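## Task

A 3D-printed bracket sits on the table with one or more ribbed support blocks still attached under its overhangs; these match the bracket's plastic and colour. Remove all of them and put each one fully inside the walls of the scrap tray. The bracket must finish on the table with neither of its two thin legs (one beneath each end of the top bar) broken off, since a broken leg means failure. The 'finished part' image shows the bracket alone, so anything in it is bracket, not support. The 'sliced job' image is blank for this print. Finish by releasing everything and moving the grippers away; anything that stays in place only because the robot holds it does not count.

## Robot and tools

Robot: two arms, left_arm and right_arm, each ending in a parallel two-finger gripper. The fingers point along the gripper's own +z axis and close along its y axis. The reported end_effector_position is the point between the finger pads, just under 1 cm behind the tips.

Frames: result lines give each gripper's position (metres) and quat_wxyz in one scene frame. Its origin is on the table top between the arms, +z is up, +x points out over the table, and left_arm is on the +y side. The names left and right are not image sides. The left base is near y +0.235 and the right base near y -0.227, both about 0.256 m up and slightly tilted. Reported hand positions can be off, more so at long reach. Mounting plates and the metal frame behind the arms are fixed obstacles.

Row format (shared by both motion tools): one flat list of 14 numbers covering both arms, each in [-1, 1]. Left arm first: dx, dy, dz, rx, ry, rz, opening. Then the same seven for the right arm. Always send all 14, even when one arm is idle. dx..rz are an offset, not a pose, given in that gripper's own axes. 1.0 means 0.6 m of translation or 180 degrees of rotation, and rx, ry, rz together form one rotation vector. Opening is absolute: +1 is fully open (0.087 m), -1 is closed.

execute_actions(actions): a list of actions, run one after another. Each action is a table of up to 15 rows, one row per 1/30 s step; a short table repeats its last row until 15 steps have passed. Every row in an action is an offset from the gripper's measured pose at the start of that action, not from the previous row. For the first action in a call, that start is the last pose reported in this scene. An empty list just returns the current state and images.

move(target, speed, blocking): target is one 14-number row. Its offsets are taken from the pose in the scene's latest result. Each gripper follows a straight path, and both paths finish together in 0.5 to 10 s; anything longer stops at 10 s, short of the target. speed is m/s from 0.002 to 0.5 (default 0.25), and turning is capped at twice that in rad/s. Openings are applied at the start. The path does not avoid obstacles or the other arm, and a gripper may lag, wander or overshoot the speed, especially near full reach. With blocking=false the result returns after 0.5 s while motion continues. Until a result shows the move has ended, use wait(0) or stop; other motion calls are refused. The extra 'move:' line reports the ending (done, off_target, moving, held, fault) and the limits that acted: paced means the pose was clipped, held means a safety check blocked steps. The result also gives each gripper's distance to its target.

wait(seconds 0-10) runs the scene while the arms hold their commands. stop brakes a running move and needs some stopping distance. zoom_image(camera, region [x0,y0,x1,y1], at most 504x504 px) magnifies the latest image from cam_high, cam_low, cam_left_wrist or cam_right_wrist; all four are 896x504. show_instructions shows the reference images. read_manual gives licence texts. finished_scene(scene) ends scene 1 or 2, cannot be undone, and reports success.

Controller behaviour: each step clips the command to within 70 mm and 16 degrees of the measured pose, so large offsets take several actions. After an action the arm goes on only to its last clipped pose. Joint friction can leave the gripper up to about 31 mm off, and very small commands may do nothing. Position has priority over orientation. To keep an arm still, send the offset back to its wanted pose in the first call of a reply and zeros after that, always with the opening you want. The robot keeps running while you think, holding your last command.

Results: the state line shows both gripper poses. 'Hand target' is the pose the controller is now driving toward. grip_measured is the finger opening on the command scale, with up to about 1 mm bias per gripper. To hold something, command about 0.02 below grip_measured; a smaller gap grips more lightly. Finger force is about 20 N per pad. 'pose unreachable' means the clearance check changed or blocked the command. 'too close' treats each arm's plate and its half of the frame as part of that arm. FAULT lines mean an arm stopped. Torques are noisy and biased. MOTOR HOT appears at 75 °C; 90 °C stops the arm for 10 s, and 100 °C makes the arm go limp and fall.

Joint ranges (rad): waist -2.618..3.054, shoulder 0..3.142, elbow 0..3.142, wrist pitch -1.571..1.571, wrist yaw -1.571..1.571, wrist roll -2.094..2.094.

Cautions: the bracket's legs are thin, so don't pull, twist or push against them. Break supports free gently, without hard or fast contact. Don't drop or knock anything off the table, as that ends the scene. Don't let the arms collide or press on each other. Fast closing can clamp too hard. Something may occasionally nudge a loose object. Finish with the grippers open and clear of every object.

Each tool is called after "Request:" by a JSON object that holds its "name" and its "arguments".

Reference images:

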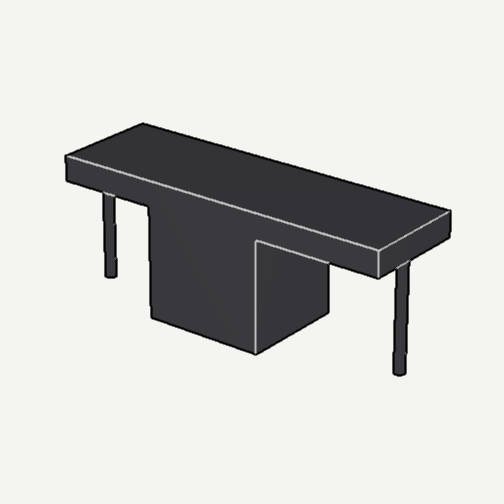

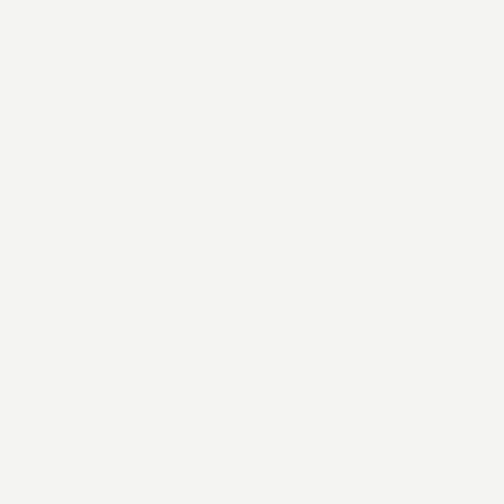

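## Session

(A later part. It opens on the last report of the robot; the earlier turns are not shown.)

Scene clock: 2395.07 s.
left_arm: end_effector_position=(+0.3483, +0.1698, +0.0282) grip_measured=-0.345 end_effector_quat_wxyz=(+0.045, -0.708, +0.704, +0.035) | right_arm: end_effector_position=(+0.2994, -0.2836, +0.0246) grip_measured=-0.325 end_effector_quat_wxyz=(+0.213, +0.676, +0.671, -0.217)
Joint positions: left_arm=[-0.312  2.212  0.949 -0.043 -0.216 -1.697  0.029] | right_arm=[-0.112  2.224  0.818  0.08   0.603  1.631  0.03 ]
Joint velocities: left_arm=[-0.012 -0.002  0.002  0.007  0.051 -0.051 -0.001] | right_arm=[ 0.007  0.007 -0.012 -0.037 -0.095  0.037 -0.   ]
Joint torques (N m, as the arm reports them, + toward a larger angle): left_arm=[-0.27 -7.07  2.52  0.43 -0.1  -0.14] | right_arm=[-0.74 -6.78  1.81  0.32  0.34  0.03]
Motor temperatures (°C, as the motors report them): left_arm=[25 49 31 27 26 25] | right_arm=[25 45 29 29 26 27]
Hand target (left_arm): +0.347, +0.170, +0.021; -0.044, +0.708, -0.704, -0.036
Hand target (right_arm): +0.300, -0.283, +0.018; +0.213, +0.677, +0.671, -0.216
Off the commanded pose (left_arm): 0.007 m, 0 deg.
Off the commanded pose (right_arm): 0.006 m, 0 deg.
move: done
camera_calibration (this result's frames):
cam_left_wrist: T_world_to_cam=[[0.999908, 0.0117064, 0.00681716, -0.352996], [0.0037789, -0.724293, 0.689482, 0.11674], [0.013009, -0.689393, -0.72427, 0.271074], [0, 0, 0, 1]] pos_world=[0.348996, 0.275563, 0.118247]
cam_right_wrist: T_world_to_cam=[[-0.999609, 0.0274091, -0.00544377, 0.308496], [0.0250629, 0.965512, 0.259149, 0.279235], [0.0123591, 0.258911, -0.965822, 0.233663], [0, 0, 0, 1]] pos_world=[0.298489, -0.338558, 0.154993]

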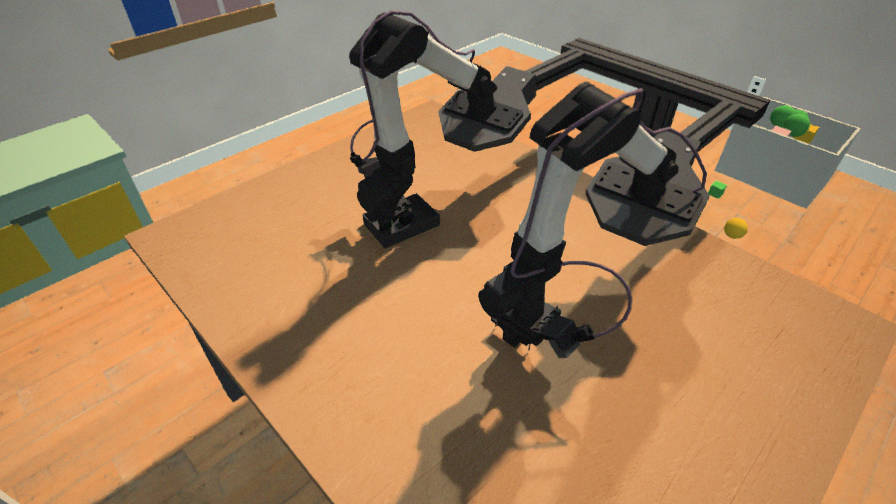

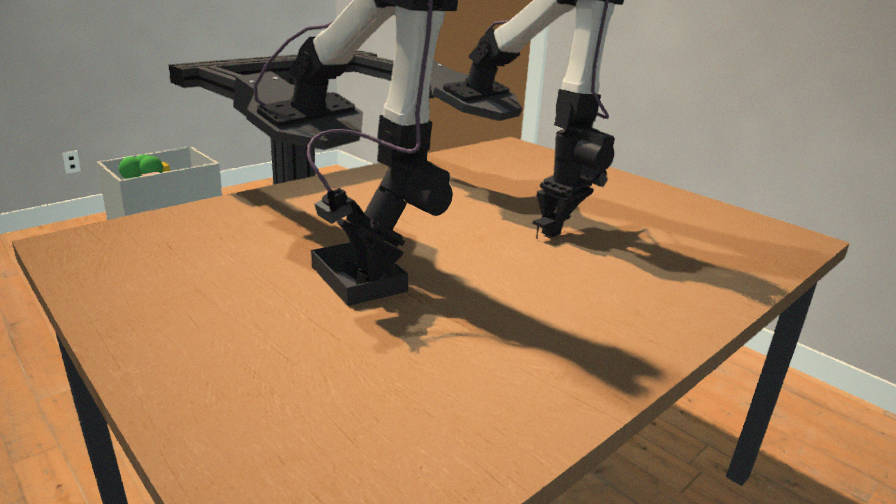

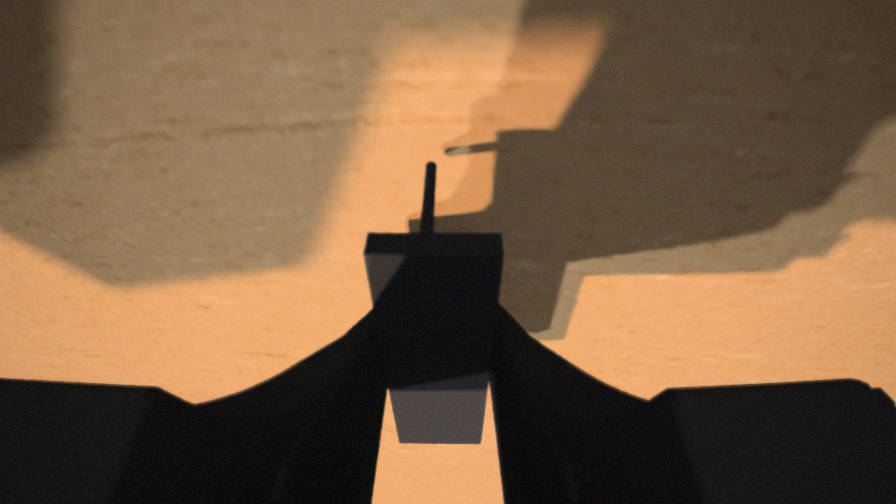

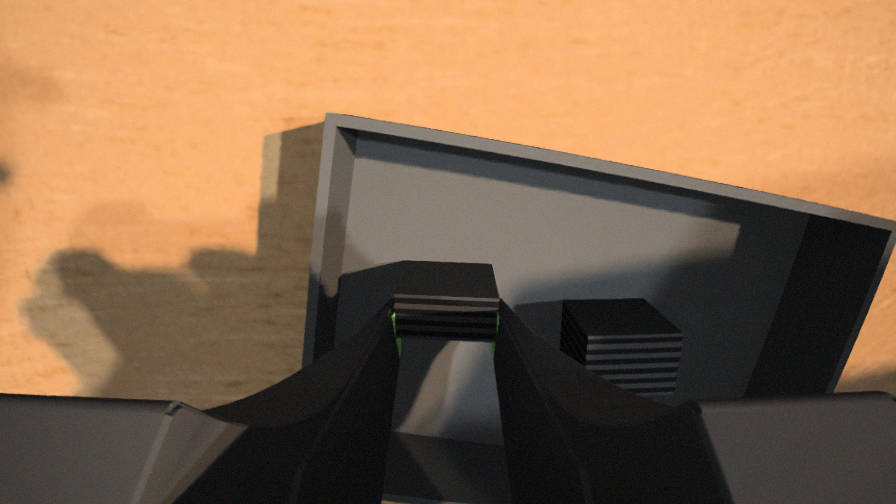

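Request:
{"name": "move", "arguments": {"target": [0.0024,0.004,0.0207,0,0,0,-0.37,0,0,0,0,0,0,-0.3], "speed": 0.012}}

Scene clock: 2399.07 s.
left_arm: end_effector_position=(+0.3469, +0.1694, +0.0226) grip_measured=-0.345 end_effector_quat_wxyz=(+0.045, -0.708, +0.703, +0.035) | right_arm: end_effector_position=(+0.2997, -0.2836, +0.0246) grip_measured=-0.300 end_effector_quat_wxyz=(+0.213, +0.677, +0.671, -0.217)
Joint positions: left_arm=[-0.312  2.232  0.949 -0.021 -0.216 -1.697  0.029] | right_arm=[-0.112  2.224  0.818  0.081  0.603  1.631  0.031]
Joint velocities: left_arm=[-0.007  0.007 -0.022 -0.037  0.037 -0.007  0.001] | right_arm=[-0.002 -0.002  0.002 -0.007 -0.007 -0.037  0.001]
Joint torques (N m, as the arm reports them, + toward a larger angle): left_arm=[-0.35 -6.95  2.46  0.47 -0.12 -0.13] | right_arm=[-0.79 -8.85  0.91  0.17  0.38  0.03]
Motor temperatures (°C, as the motors report them): left_arm=[25 49 31 27 26 25] | right_arm=[25 45 29 29 26 27]
Hand target (left_arm): +0.346, +0.170, +0.016; -0.045, +0.708, -0.704, -0.035
Hand target (right_arm): +0.299, -0.284, +0.025; +0.213, +0.676, +0.671, -0.217
Off the commanded pose (left_arm): 0.007 m, 0 deg.
Off the commanded pose (right_arm): 0.000 m, 0 deg.
move: done
camera_calibration (this result's frames):
cam_left_wrist: T_world_to_cam=[[0.999895, 0.0118629, 0.00832213, -0.351674], [0.00285194, -0.724168, 0.689618, 0.120585], [0.0142075, -0.689522, -0.724126, 0.266372], [0, 0, 0, 1]] pos_world=[0.347509, 0.275165, 0.112656]
cam_right_wrist: T_world_to_cam=[[-0.999603, 0.0273928, -0.00658542, 0.308794], [0.0247505, 0.965501, 0.259222, 0.279307], [0.0134591, 0.258956, -0.965795, 0.233332], [0, 0, 0, 1]] pos_world=[0.298618, -0.338553, 0.154981]

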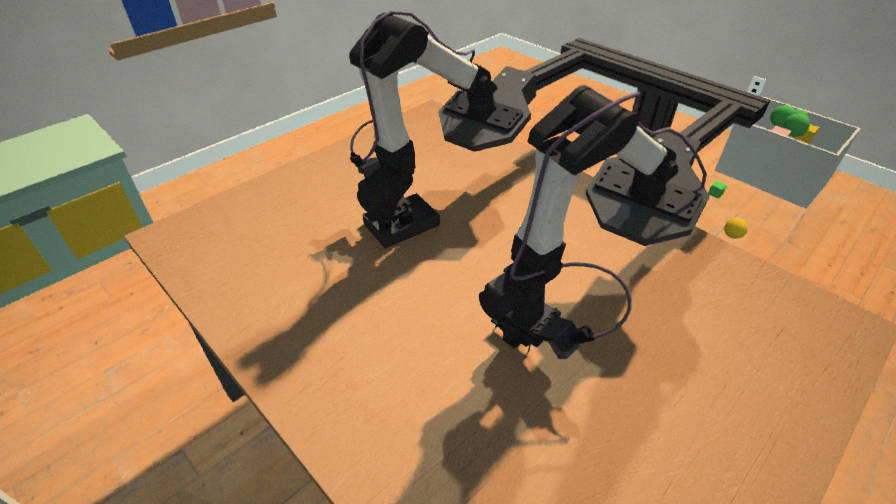

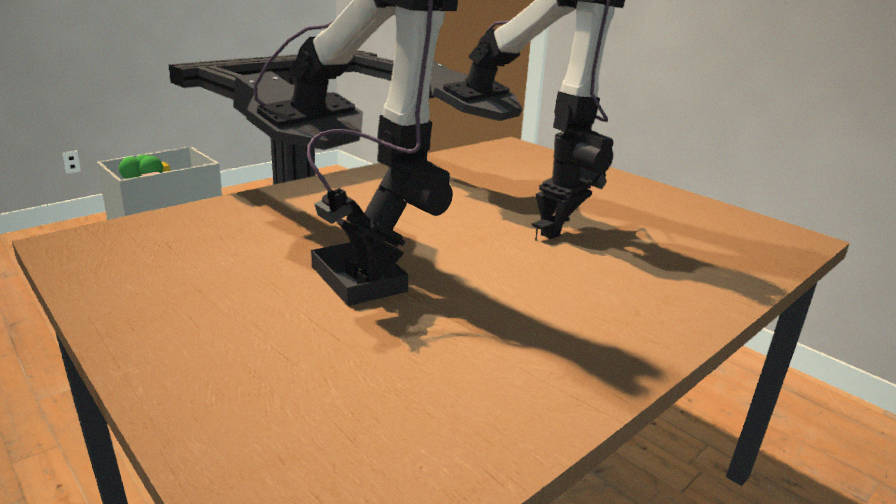

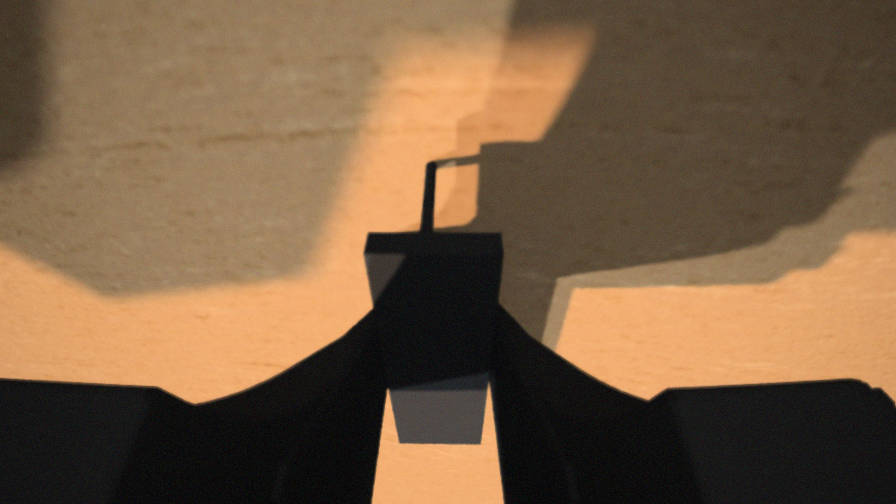

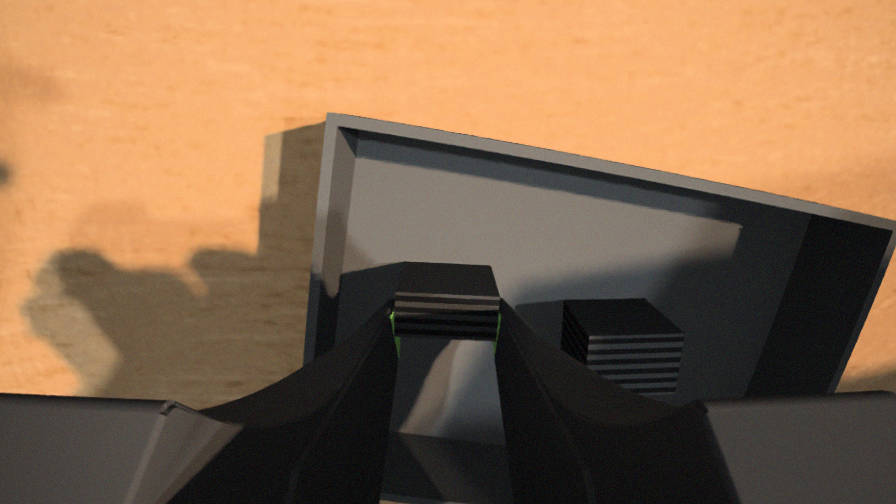

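Request:
{"name": "execute_actions", "arguments": {"actions": [[[0,0,0,0,0,0,-0.35,0,0,0,0,0,0,-0.27],[0,0,0,0,0,0,-0.34,0,0,0,0,0,0,-0.24],[0,0,0,0,0,0,-0.33,0,0,0,0,0,0,-0.21],[0,0,0,0,0,0,-0.32,0,0,0,0,0,0,-0.18],[0,0,0,0,0,0,-0.3,0,0,0,0,0,0,-0.15],[0,0,0,0,0,0,-0.26,0,0,0,0,0,0,-0.12],[0,0,0,0,0,0,-0.2,0,0,0,0,0,0,-0.09],[0,0,0,0,0,0,-0.12,0,0,0,0,0,0,-0.06],[0,0,0,0,0,0,-0.04,0,0,0,0,0,0,-0.03],[0,0,0,0,0,0,0.05,0,0,0,0,0,0,0.0],[0,0,0,0,0,0,0.15,0,0,0,0,0,0,0.03],[0,0,0,0,0,0,0.25,0,0,0,0,0,0,0.06],[0,0,0,0,0,0,0.35,0,0,0,0,0,0,0.08],[0,0,0,0,0,0,0.45,0,0,0,0,0,0,0.1],[0,0,0,0,0,0,0.5,0,0,0,0,0,0,0.1]]]}}

Scene clock: 2404.10 s.
left_arm: end_effector_position=(+0.3469, +0.1694, +0.0226) grip_measured=+0.472 end_effector_quat_wxyz=(+0.045, -0.708, +0.703, +0.035) | right_arm: end_effector_position=(+0.2997, -0.2836, +0.0246) grip_measured=+0.097 end_effector_quat_wxyz=(+0.213, +0.677, +0.671, -0.217)
Joint positions: left_arm=[-0.312  2.232  0.949 -0.021 -0.216 -1.697  0.064] | right_arm=[-0.112  2.224  0.818  0.081  0.603  1.631  0.048]
Joint velocities: left_arm=[-0.012 -0.017 -0.002  0.051  0.051 -0.022  0.05 ] | right_arm=[ 0.007 -0.002  0.002 -0.022  0.051  0.022  0.005]
Joint torques (N m, as the arm reports them, + toward a larger angle): left_arm=[-0.47 -8.93  1.91  0.32 -0.12 -0.17] | right_arm=[-0.79 -8.87  0.83  0.18  0.38  0.01]
Motor temperatures (°C, as the motors report them): left_arm=[25 49 31 27 26 25] | right_arm=[25 45 29 29 26 27]
Hand target (left_arm): +0.347, +0.169, +0.023; -0.045, +0.708, -0.703, -0.035
Hand target (right_arm): +0.300, -0.284, +0.025; +0.213, +0.677, +0.671, -0.217
Off the commanded pose (left_arm): 0.000 m, 0 deg.
Off the commanded pose (right_arm): 0.000 m, 0 deg.
camera_calibration (this result's frames):
cam_left_wrist: T_world_to_cam=[[0.999895, 0.0118629, 0.00832213, -0.351674], [0.00285194, -0.724168, 0.689618, 0.120585], [0.0142075, -0.689522, -0.724126, 0.266372], [0, 0, 0, 1]] pos_world=[0.347509, 0.275165, 0.112656]
cam_right_wrist: T_world_to_cam=[[-0.999603, 0.0273928, -0.00658542, 0.308794], [0.0247505, 0.965501, 0.259222, 0.279307], [0.0134591, 0.258956, -0.965795, 0.233332], [0, 0, 0, 1]] pos_world=[0.298618, -0.338553, 0.154981]

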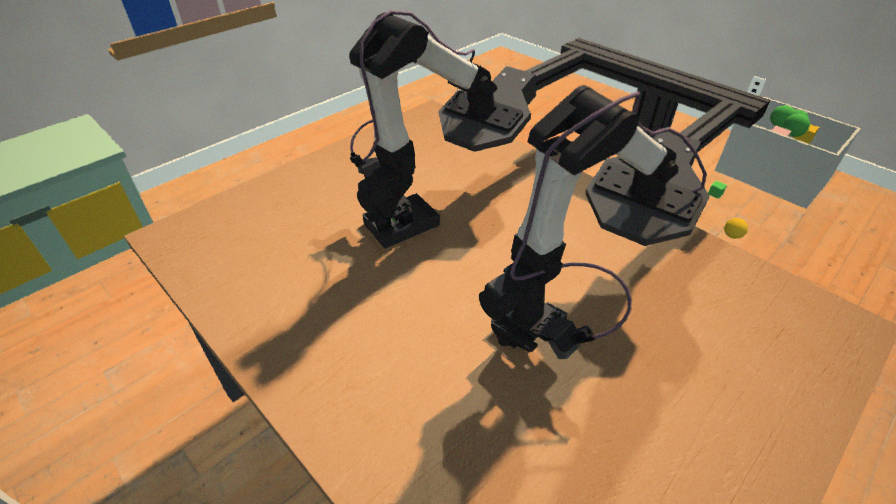

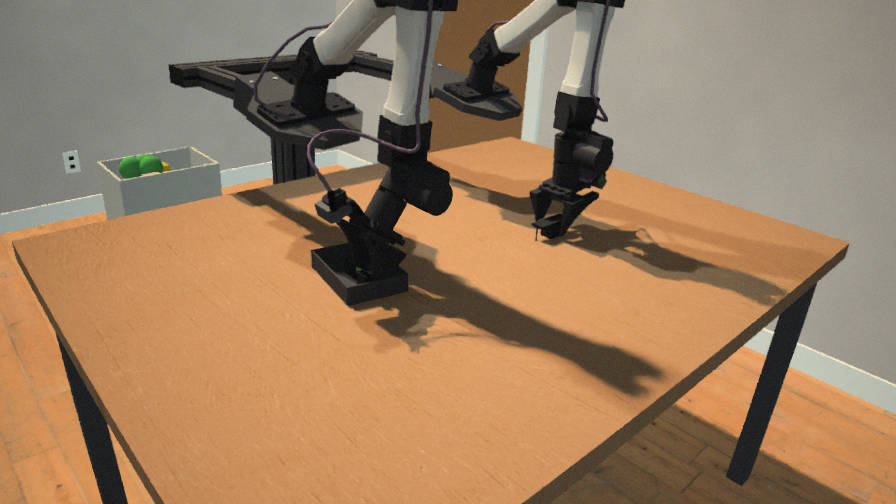

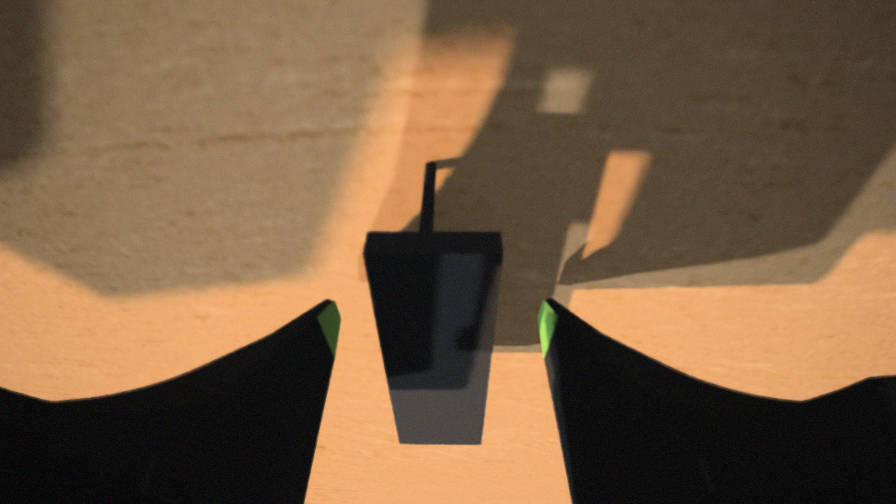

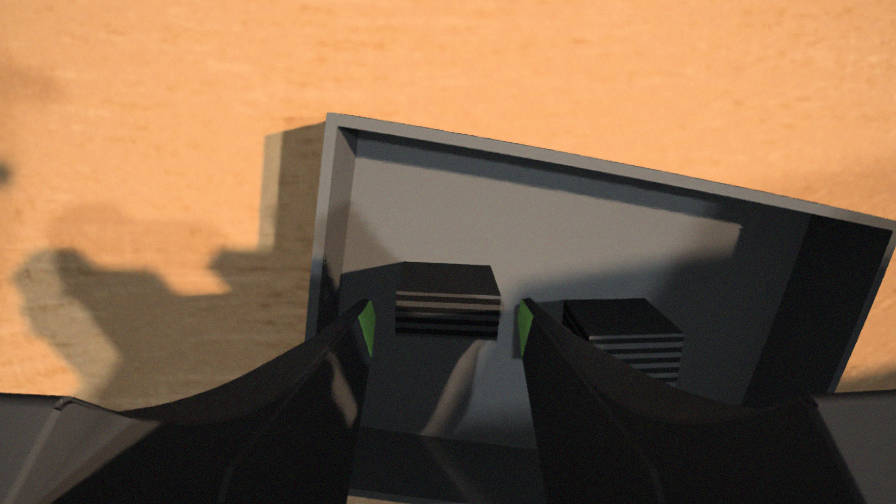

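Request:
{"name": "move", "arguments": {"target": [-0.0193,0.003,-0.1656,0,0,0,0.5,-0.0963,-0.005,-0.1362,0,0,0,0.1], "speed": 0.1}}

Scene clock: 2408.67 s.
left_arm: end_effector_position=(+0.3599, +0.1708, +0.1243) grip_measured=+0.500 end_effector_quat_wxyz=(+0.053, -0.712, +0.700, +0.020) | right_arm: end_effector_position=(+0.3113, -0.2816, +0.1253) grip_measured=+0.100 end_effector_quat_wxyz=(+0.224, +0.680, +0.667, -0.205)
Joint positions: left_arm=[-0.333  1.86   0.913 -0.328 -0.217 -1.722  0.066] | right_arm=[-0.112  1.8    0.757 -0.247  0.603  1.631  0.048]
Joint velocities: left_arm=[ 0.002  0.007 -0.017 -0.11  -0.051 -0.037 -0.   ] | right_arm=[-0.012 -0.007  0.002 -0.022  0.022 -0.022  0.001]
Joint torques (N m, as the arm reports them, + toward a larger angle): left_arm=[-1.59 -8.93  1.82  0.2  -0.18 -0.24] | right_arm=[-1.29 -8.75  0.94  0.11  0.36 -0.04]
Motor temperatures (°C, as the motors report them): left_arm=[25 50 31 27 26 25] | right_arm=[25 45 29 29 26 27]
Hand target (left_arm): +0.345, +0.170, +0.124; -0.045, +0.708, -0.704, -0.034
Hand target (right_arm): +0.297, -0.284, +0.125; +0.213, +0.677, +0.671, -0.217
Off the commanded pose (left_arm): 0.016 m, 2 deg.
Off the commanded pose (right_arm): 0.014 m, 2 deg.
move: off_target (left_arm, right_arm)
camera_calibration (this result's frames):
cam_left_wrist: T_world_to_cam=[[0.998969, 0.0199782, 0.0407697, -0.370546], [-0.0140324, -0.718151, 0.695745, 0.0557125], [0.0431786, -0.6956, -0.717131, 0.330559], [0, 0, 0, 1]] pos_world=[0.356673, 0.27735, 0.213399]
cam_right_wrist: T_world_to_cam=[[-0.998834, 0.0269384, -0.0400641, 0.324782], [0.0155526, 0.965156, 0.261212, 0.25359], [0.0457047, 0.260285, -0.96445, 0.320032], [0, 0, 0, 1]] pos_world=[0.305833, -0.336803, 0.255426]

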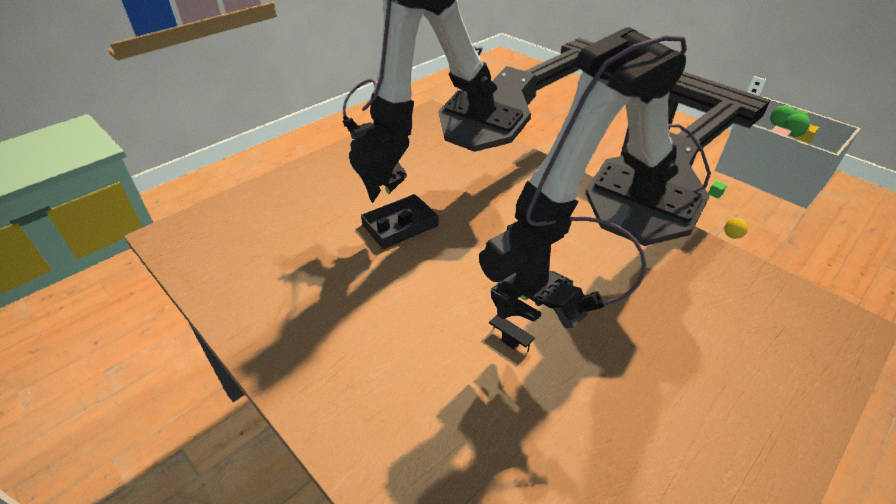

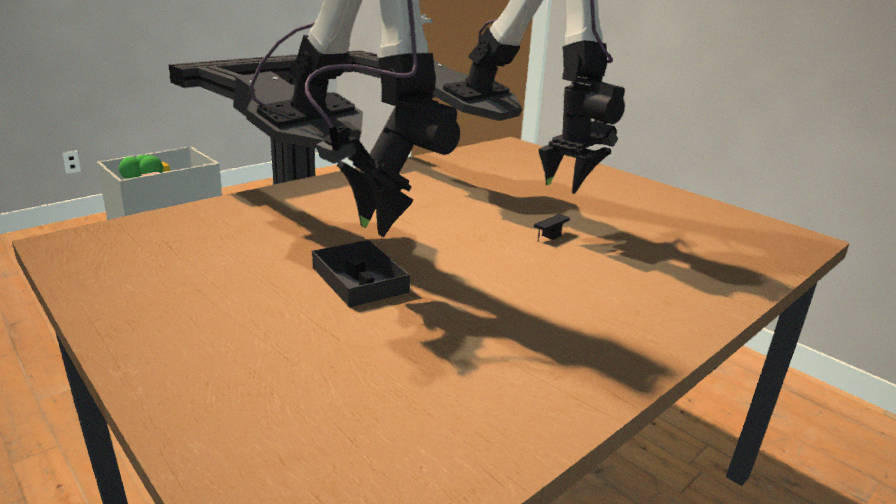

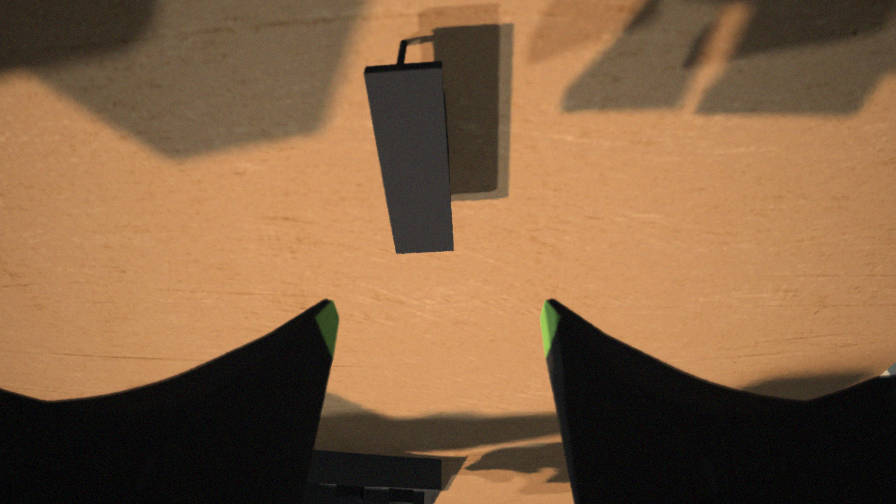

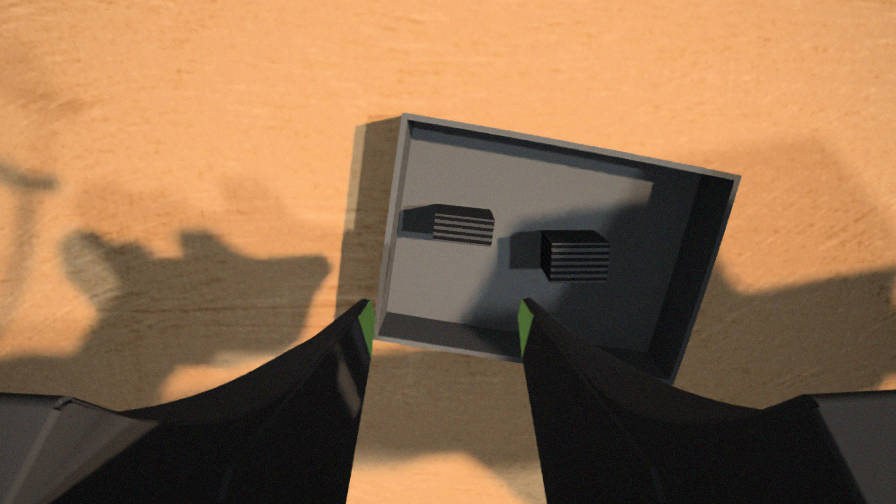

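Request:
{"name": "zoom_image", "arguments": {"camera": "cam_high", "region": [470, 300, 560, 370]}}

Request:
{"name": "zoom_image", "arguments": {"camera": "cam_low", "region": [300, 230, 420, 310]}}

Request:
{"name": "zoom_image", "arguments": {"camera": "cam_high", "region": [350, 185, 450, 255]}}

Region (470, 300, 560, 370) of cam_high's 896x504 image, scaled by 5.600, with more detail than that image has.

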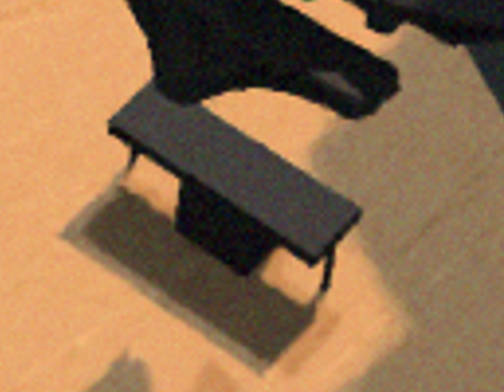

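Region (300, 230, 420, 310) of cam_low's 896x504 image, scaled by 4.200, with more detail than that image has.

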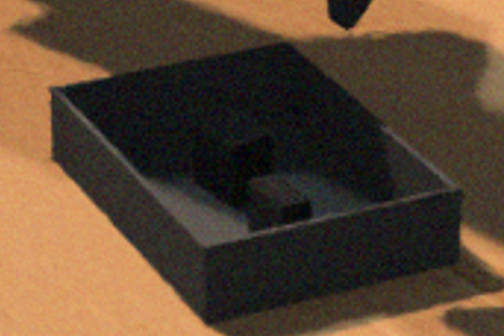

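Region (350, 185, 450, 255) of cam_high's 896x504 image, scaled by 5.040, with more detail than that image has; it fills the top 353 rows of this view, and the rest is white.

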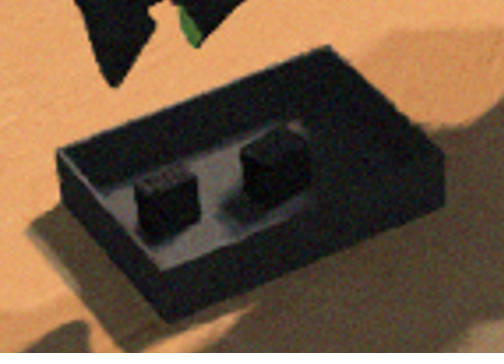

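Request:
{"name": "move", "arguments": {"target": [-0.05,0.1,-0.1,0,0,0,0.5,0.0,-0.1,-0.13,0,0,0,0.1], "speed": 0.15}}

Scene clock: 2415.60 s.
left_arm: end_effector_position=(+0.3123, +0.1912, +0.1877) grip_measured=+0.500 end_effector_quat_wxyz=(+0.066, -0.711, +0.700, +0.009) | right_arm: end_effector_position=(+0.2585, -0.2372, +0.1876) grip_measured=+0.100 end_effector_quat_wxyz=(+0.226, +0.683, +0.665, -0.198)
Joint positions: left_arm=[-0.31   1.48   0.711 -0.467 -0.217 -1.695  0.066] | right_arm=[ 0.101  1.458  0.636 -0.606  0.643  1.89   0.048]
Joint velocities: left_arm=[-0.012 -0.002 -0.007  0.007  0.066  0.007 -0.   ] | right_arm=[ 0.002 -0.012  0.007 -0.022 -0.007  0.095  0.001]
Joint torques (N m, as the arm reports them, + toward a larger angle): left_arm=[ 1.13 -6.93  2.57  0.28  0.   -0.09] | right_arm=[ 0.65 -6.78  2.38 -0.14  0.43  0.09]
Motor temperatures (°C, as the motors report them): left_arm=[25 50 30 27 26 25] | right_arm=[25 46 28 29 26 27]
Hand target (left_arm): +0.298, +0.194, +0.186; -0.054, +0.712, -0.700, -0.020
Hand target (right_arm): +0.250, -0.238, +0.187; +0.225, +0.680, +0.668, -0.204
Off the commanded pose (left_arm): 0.016 m, 2 deg.
Off the commanded pose (right_arm): 0.009 m, 1 deg.
move: off_target (left_arm)
camera_calibration (this result's frames):
cam_left_wrist: T_world_to_cam=[[0.997036, 0.0182188, 0.074745, -0.331441], [-0.0387767, -0.720112, 0.692774, 0.0342096], [0.0664463, -0.693619, -0.717271, 0.384616], [0, 0, 0, 1]] pos_world=[0.306229, 0.29745, 0.276948]
cam_right_wrist: T_world_to_cam=[[-0.99812, 0.029922, -0.0534953, 0.276425], [0.0145456, 0.963448, 0.267501, 0.193944], [0.0595442, 0.26622, -0.962071, 0.368388], [0, 0, 0, 1]] pos_world=[0.251149, -0.293198, 0.317323]

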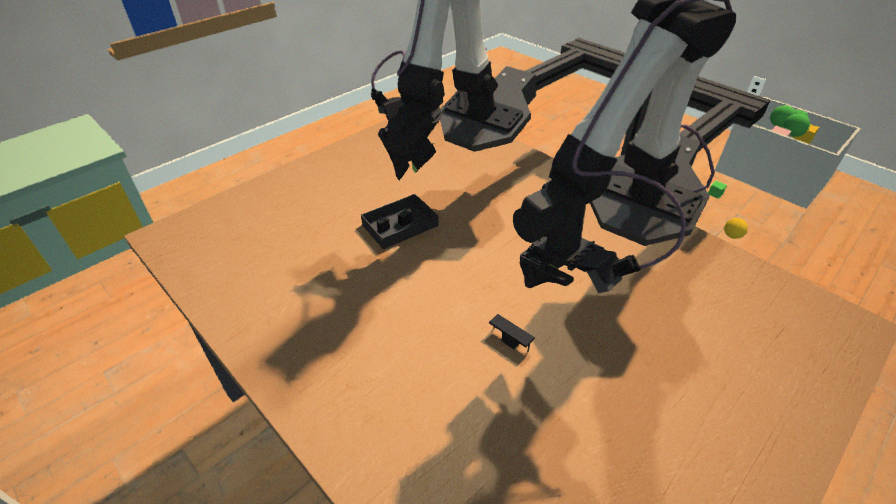

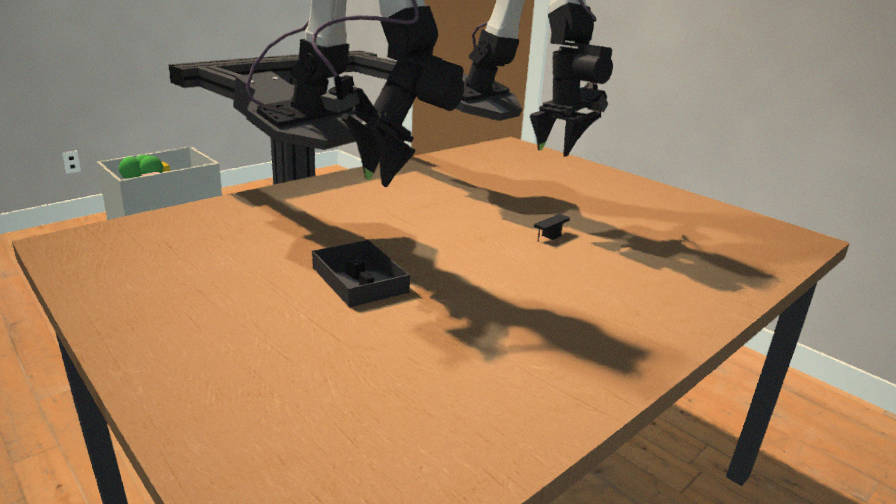

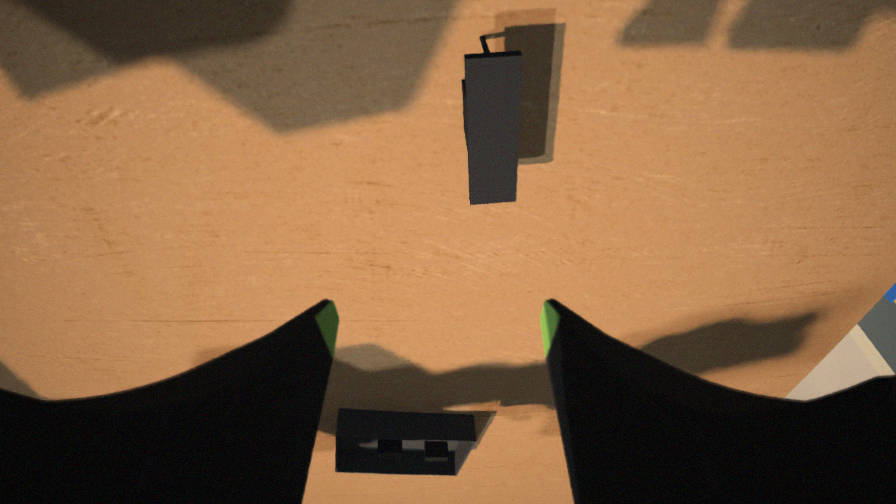

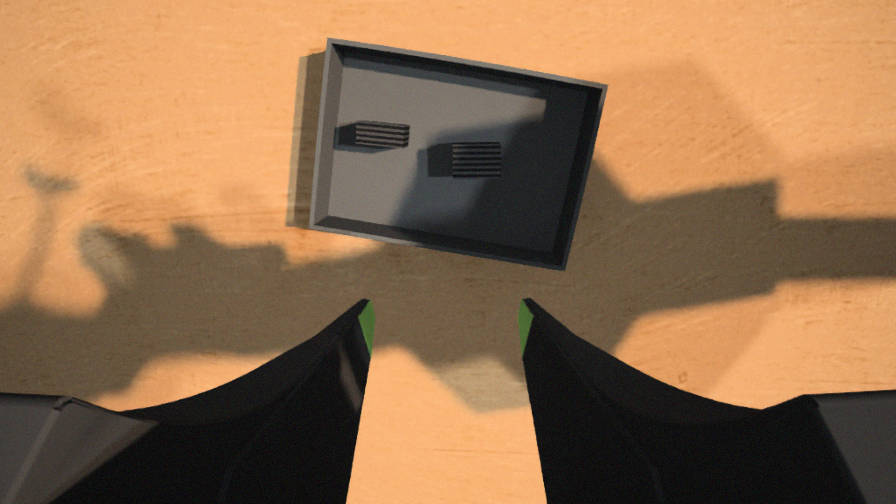

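Request:
{"name": "finished_scene", "arguments": {"scene": 1}}

The scene is finished: the task was done.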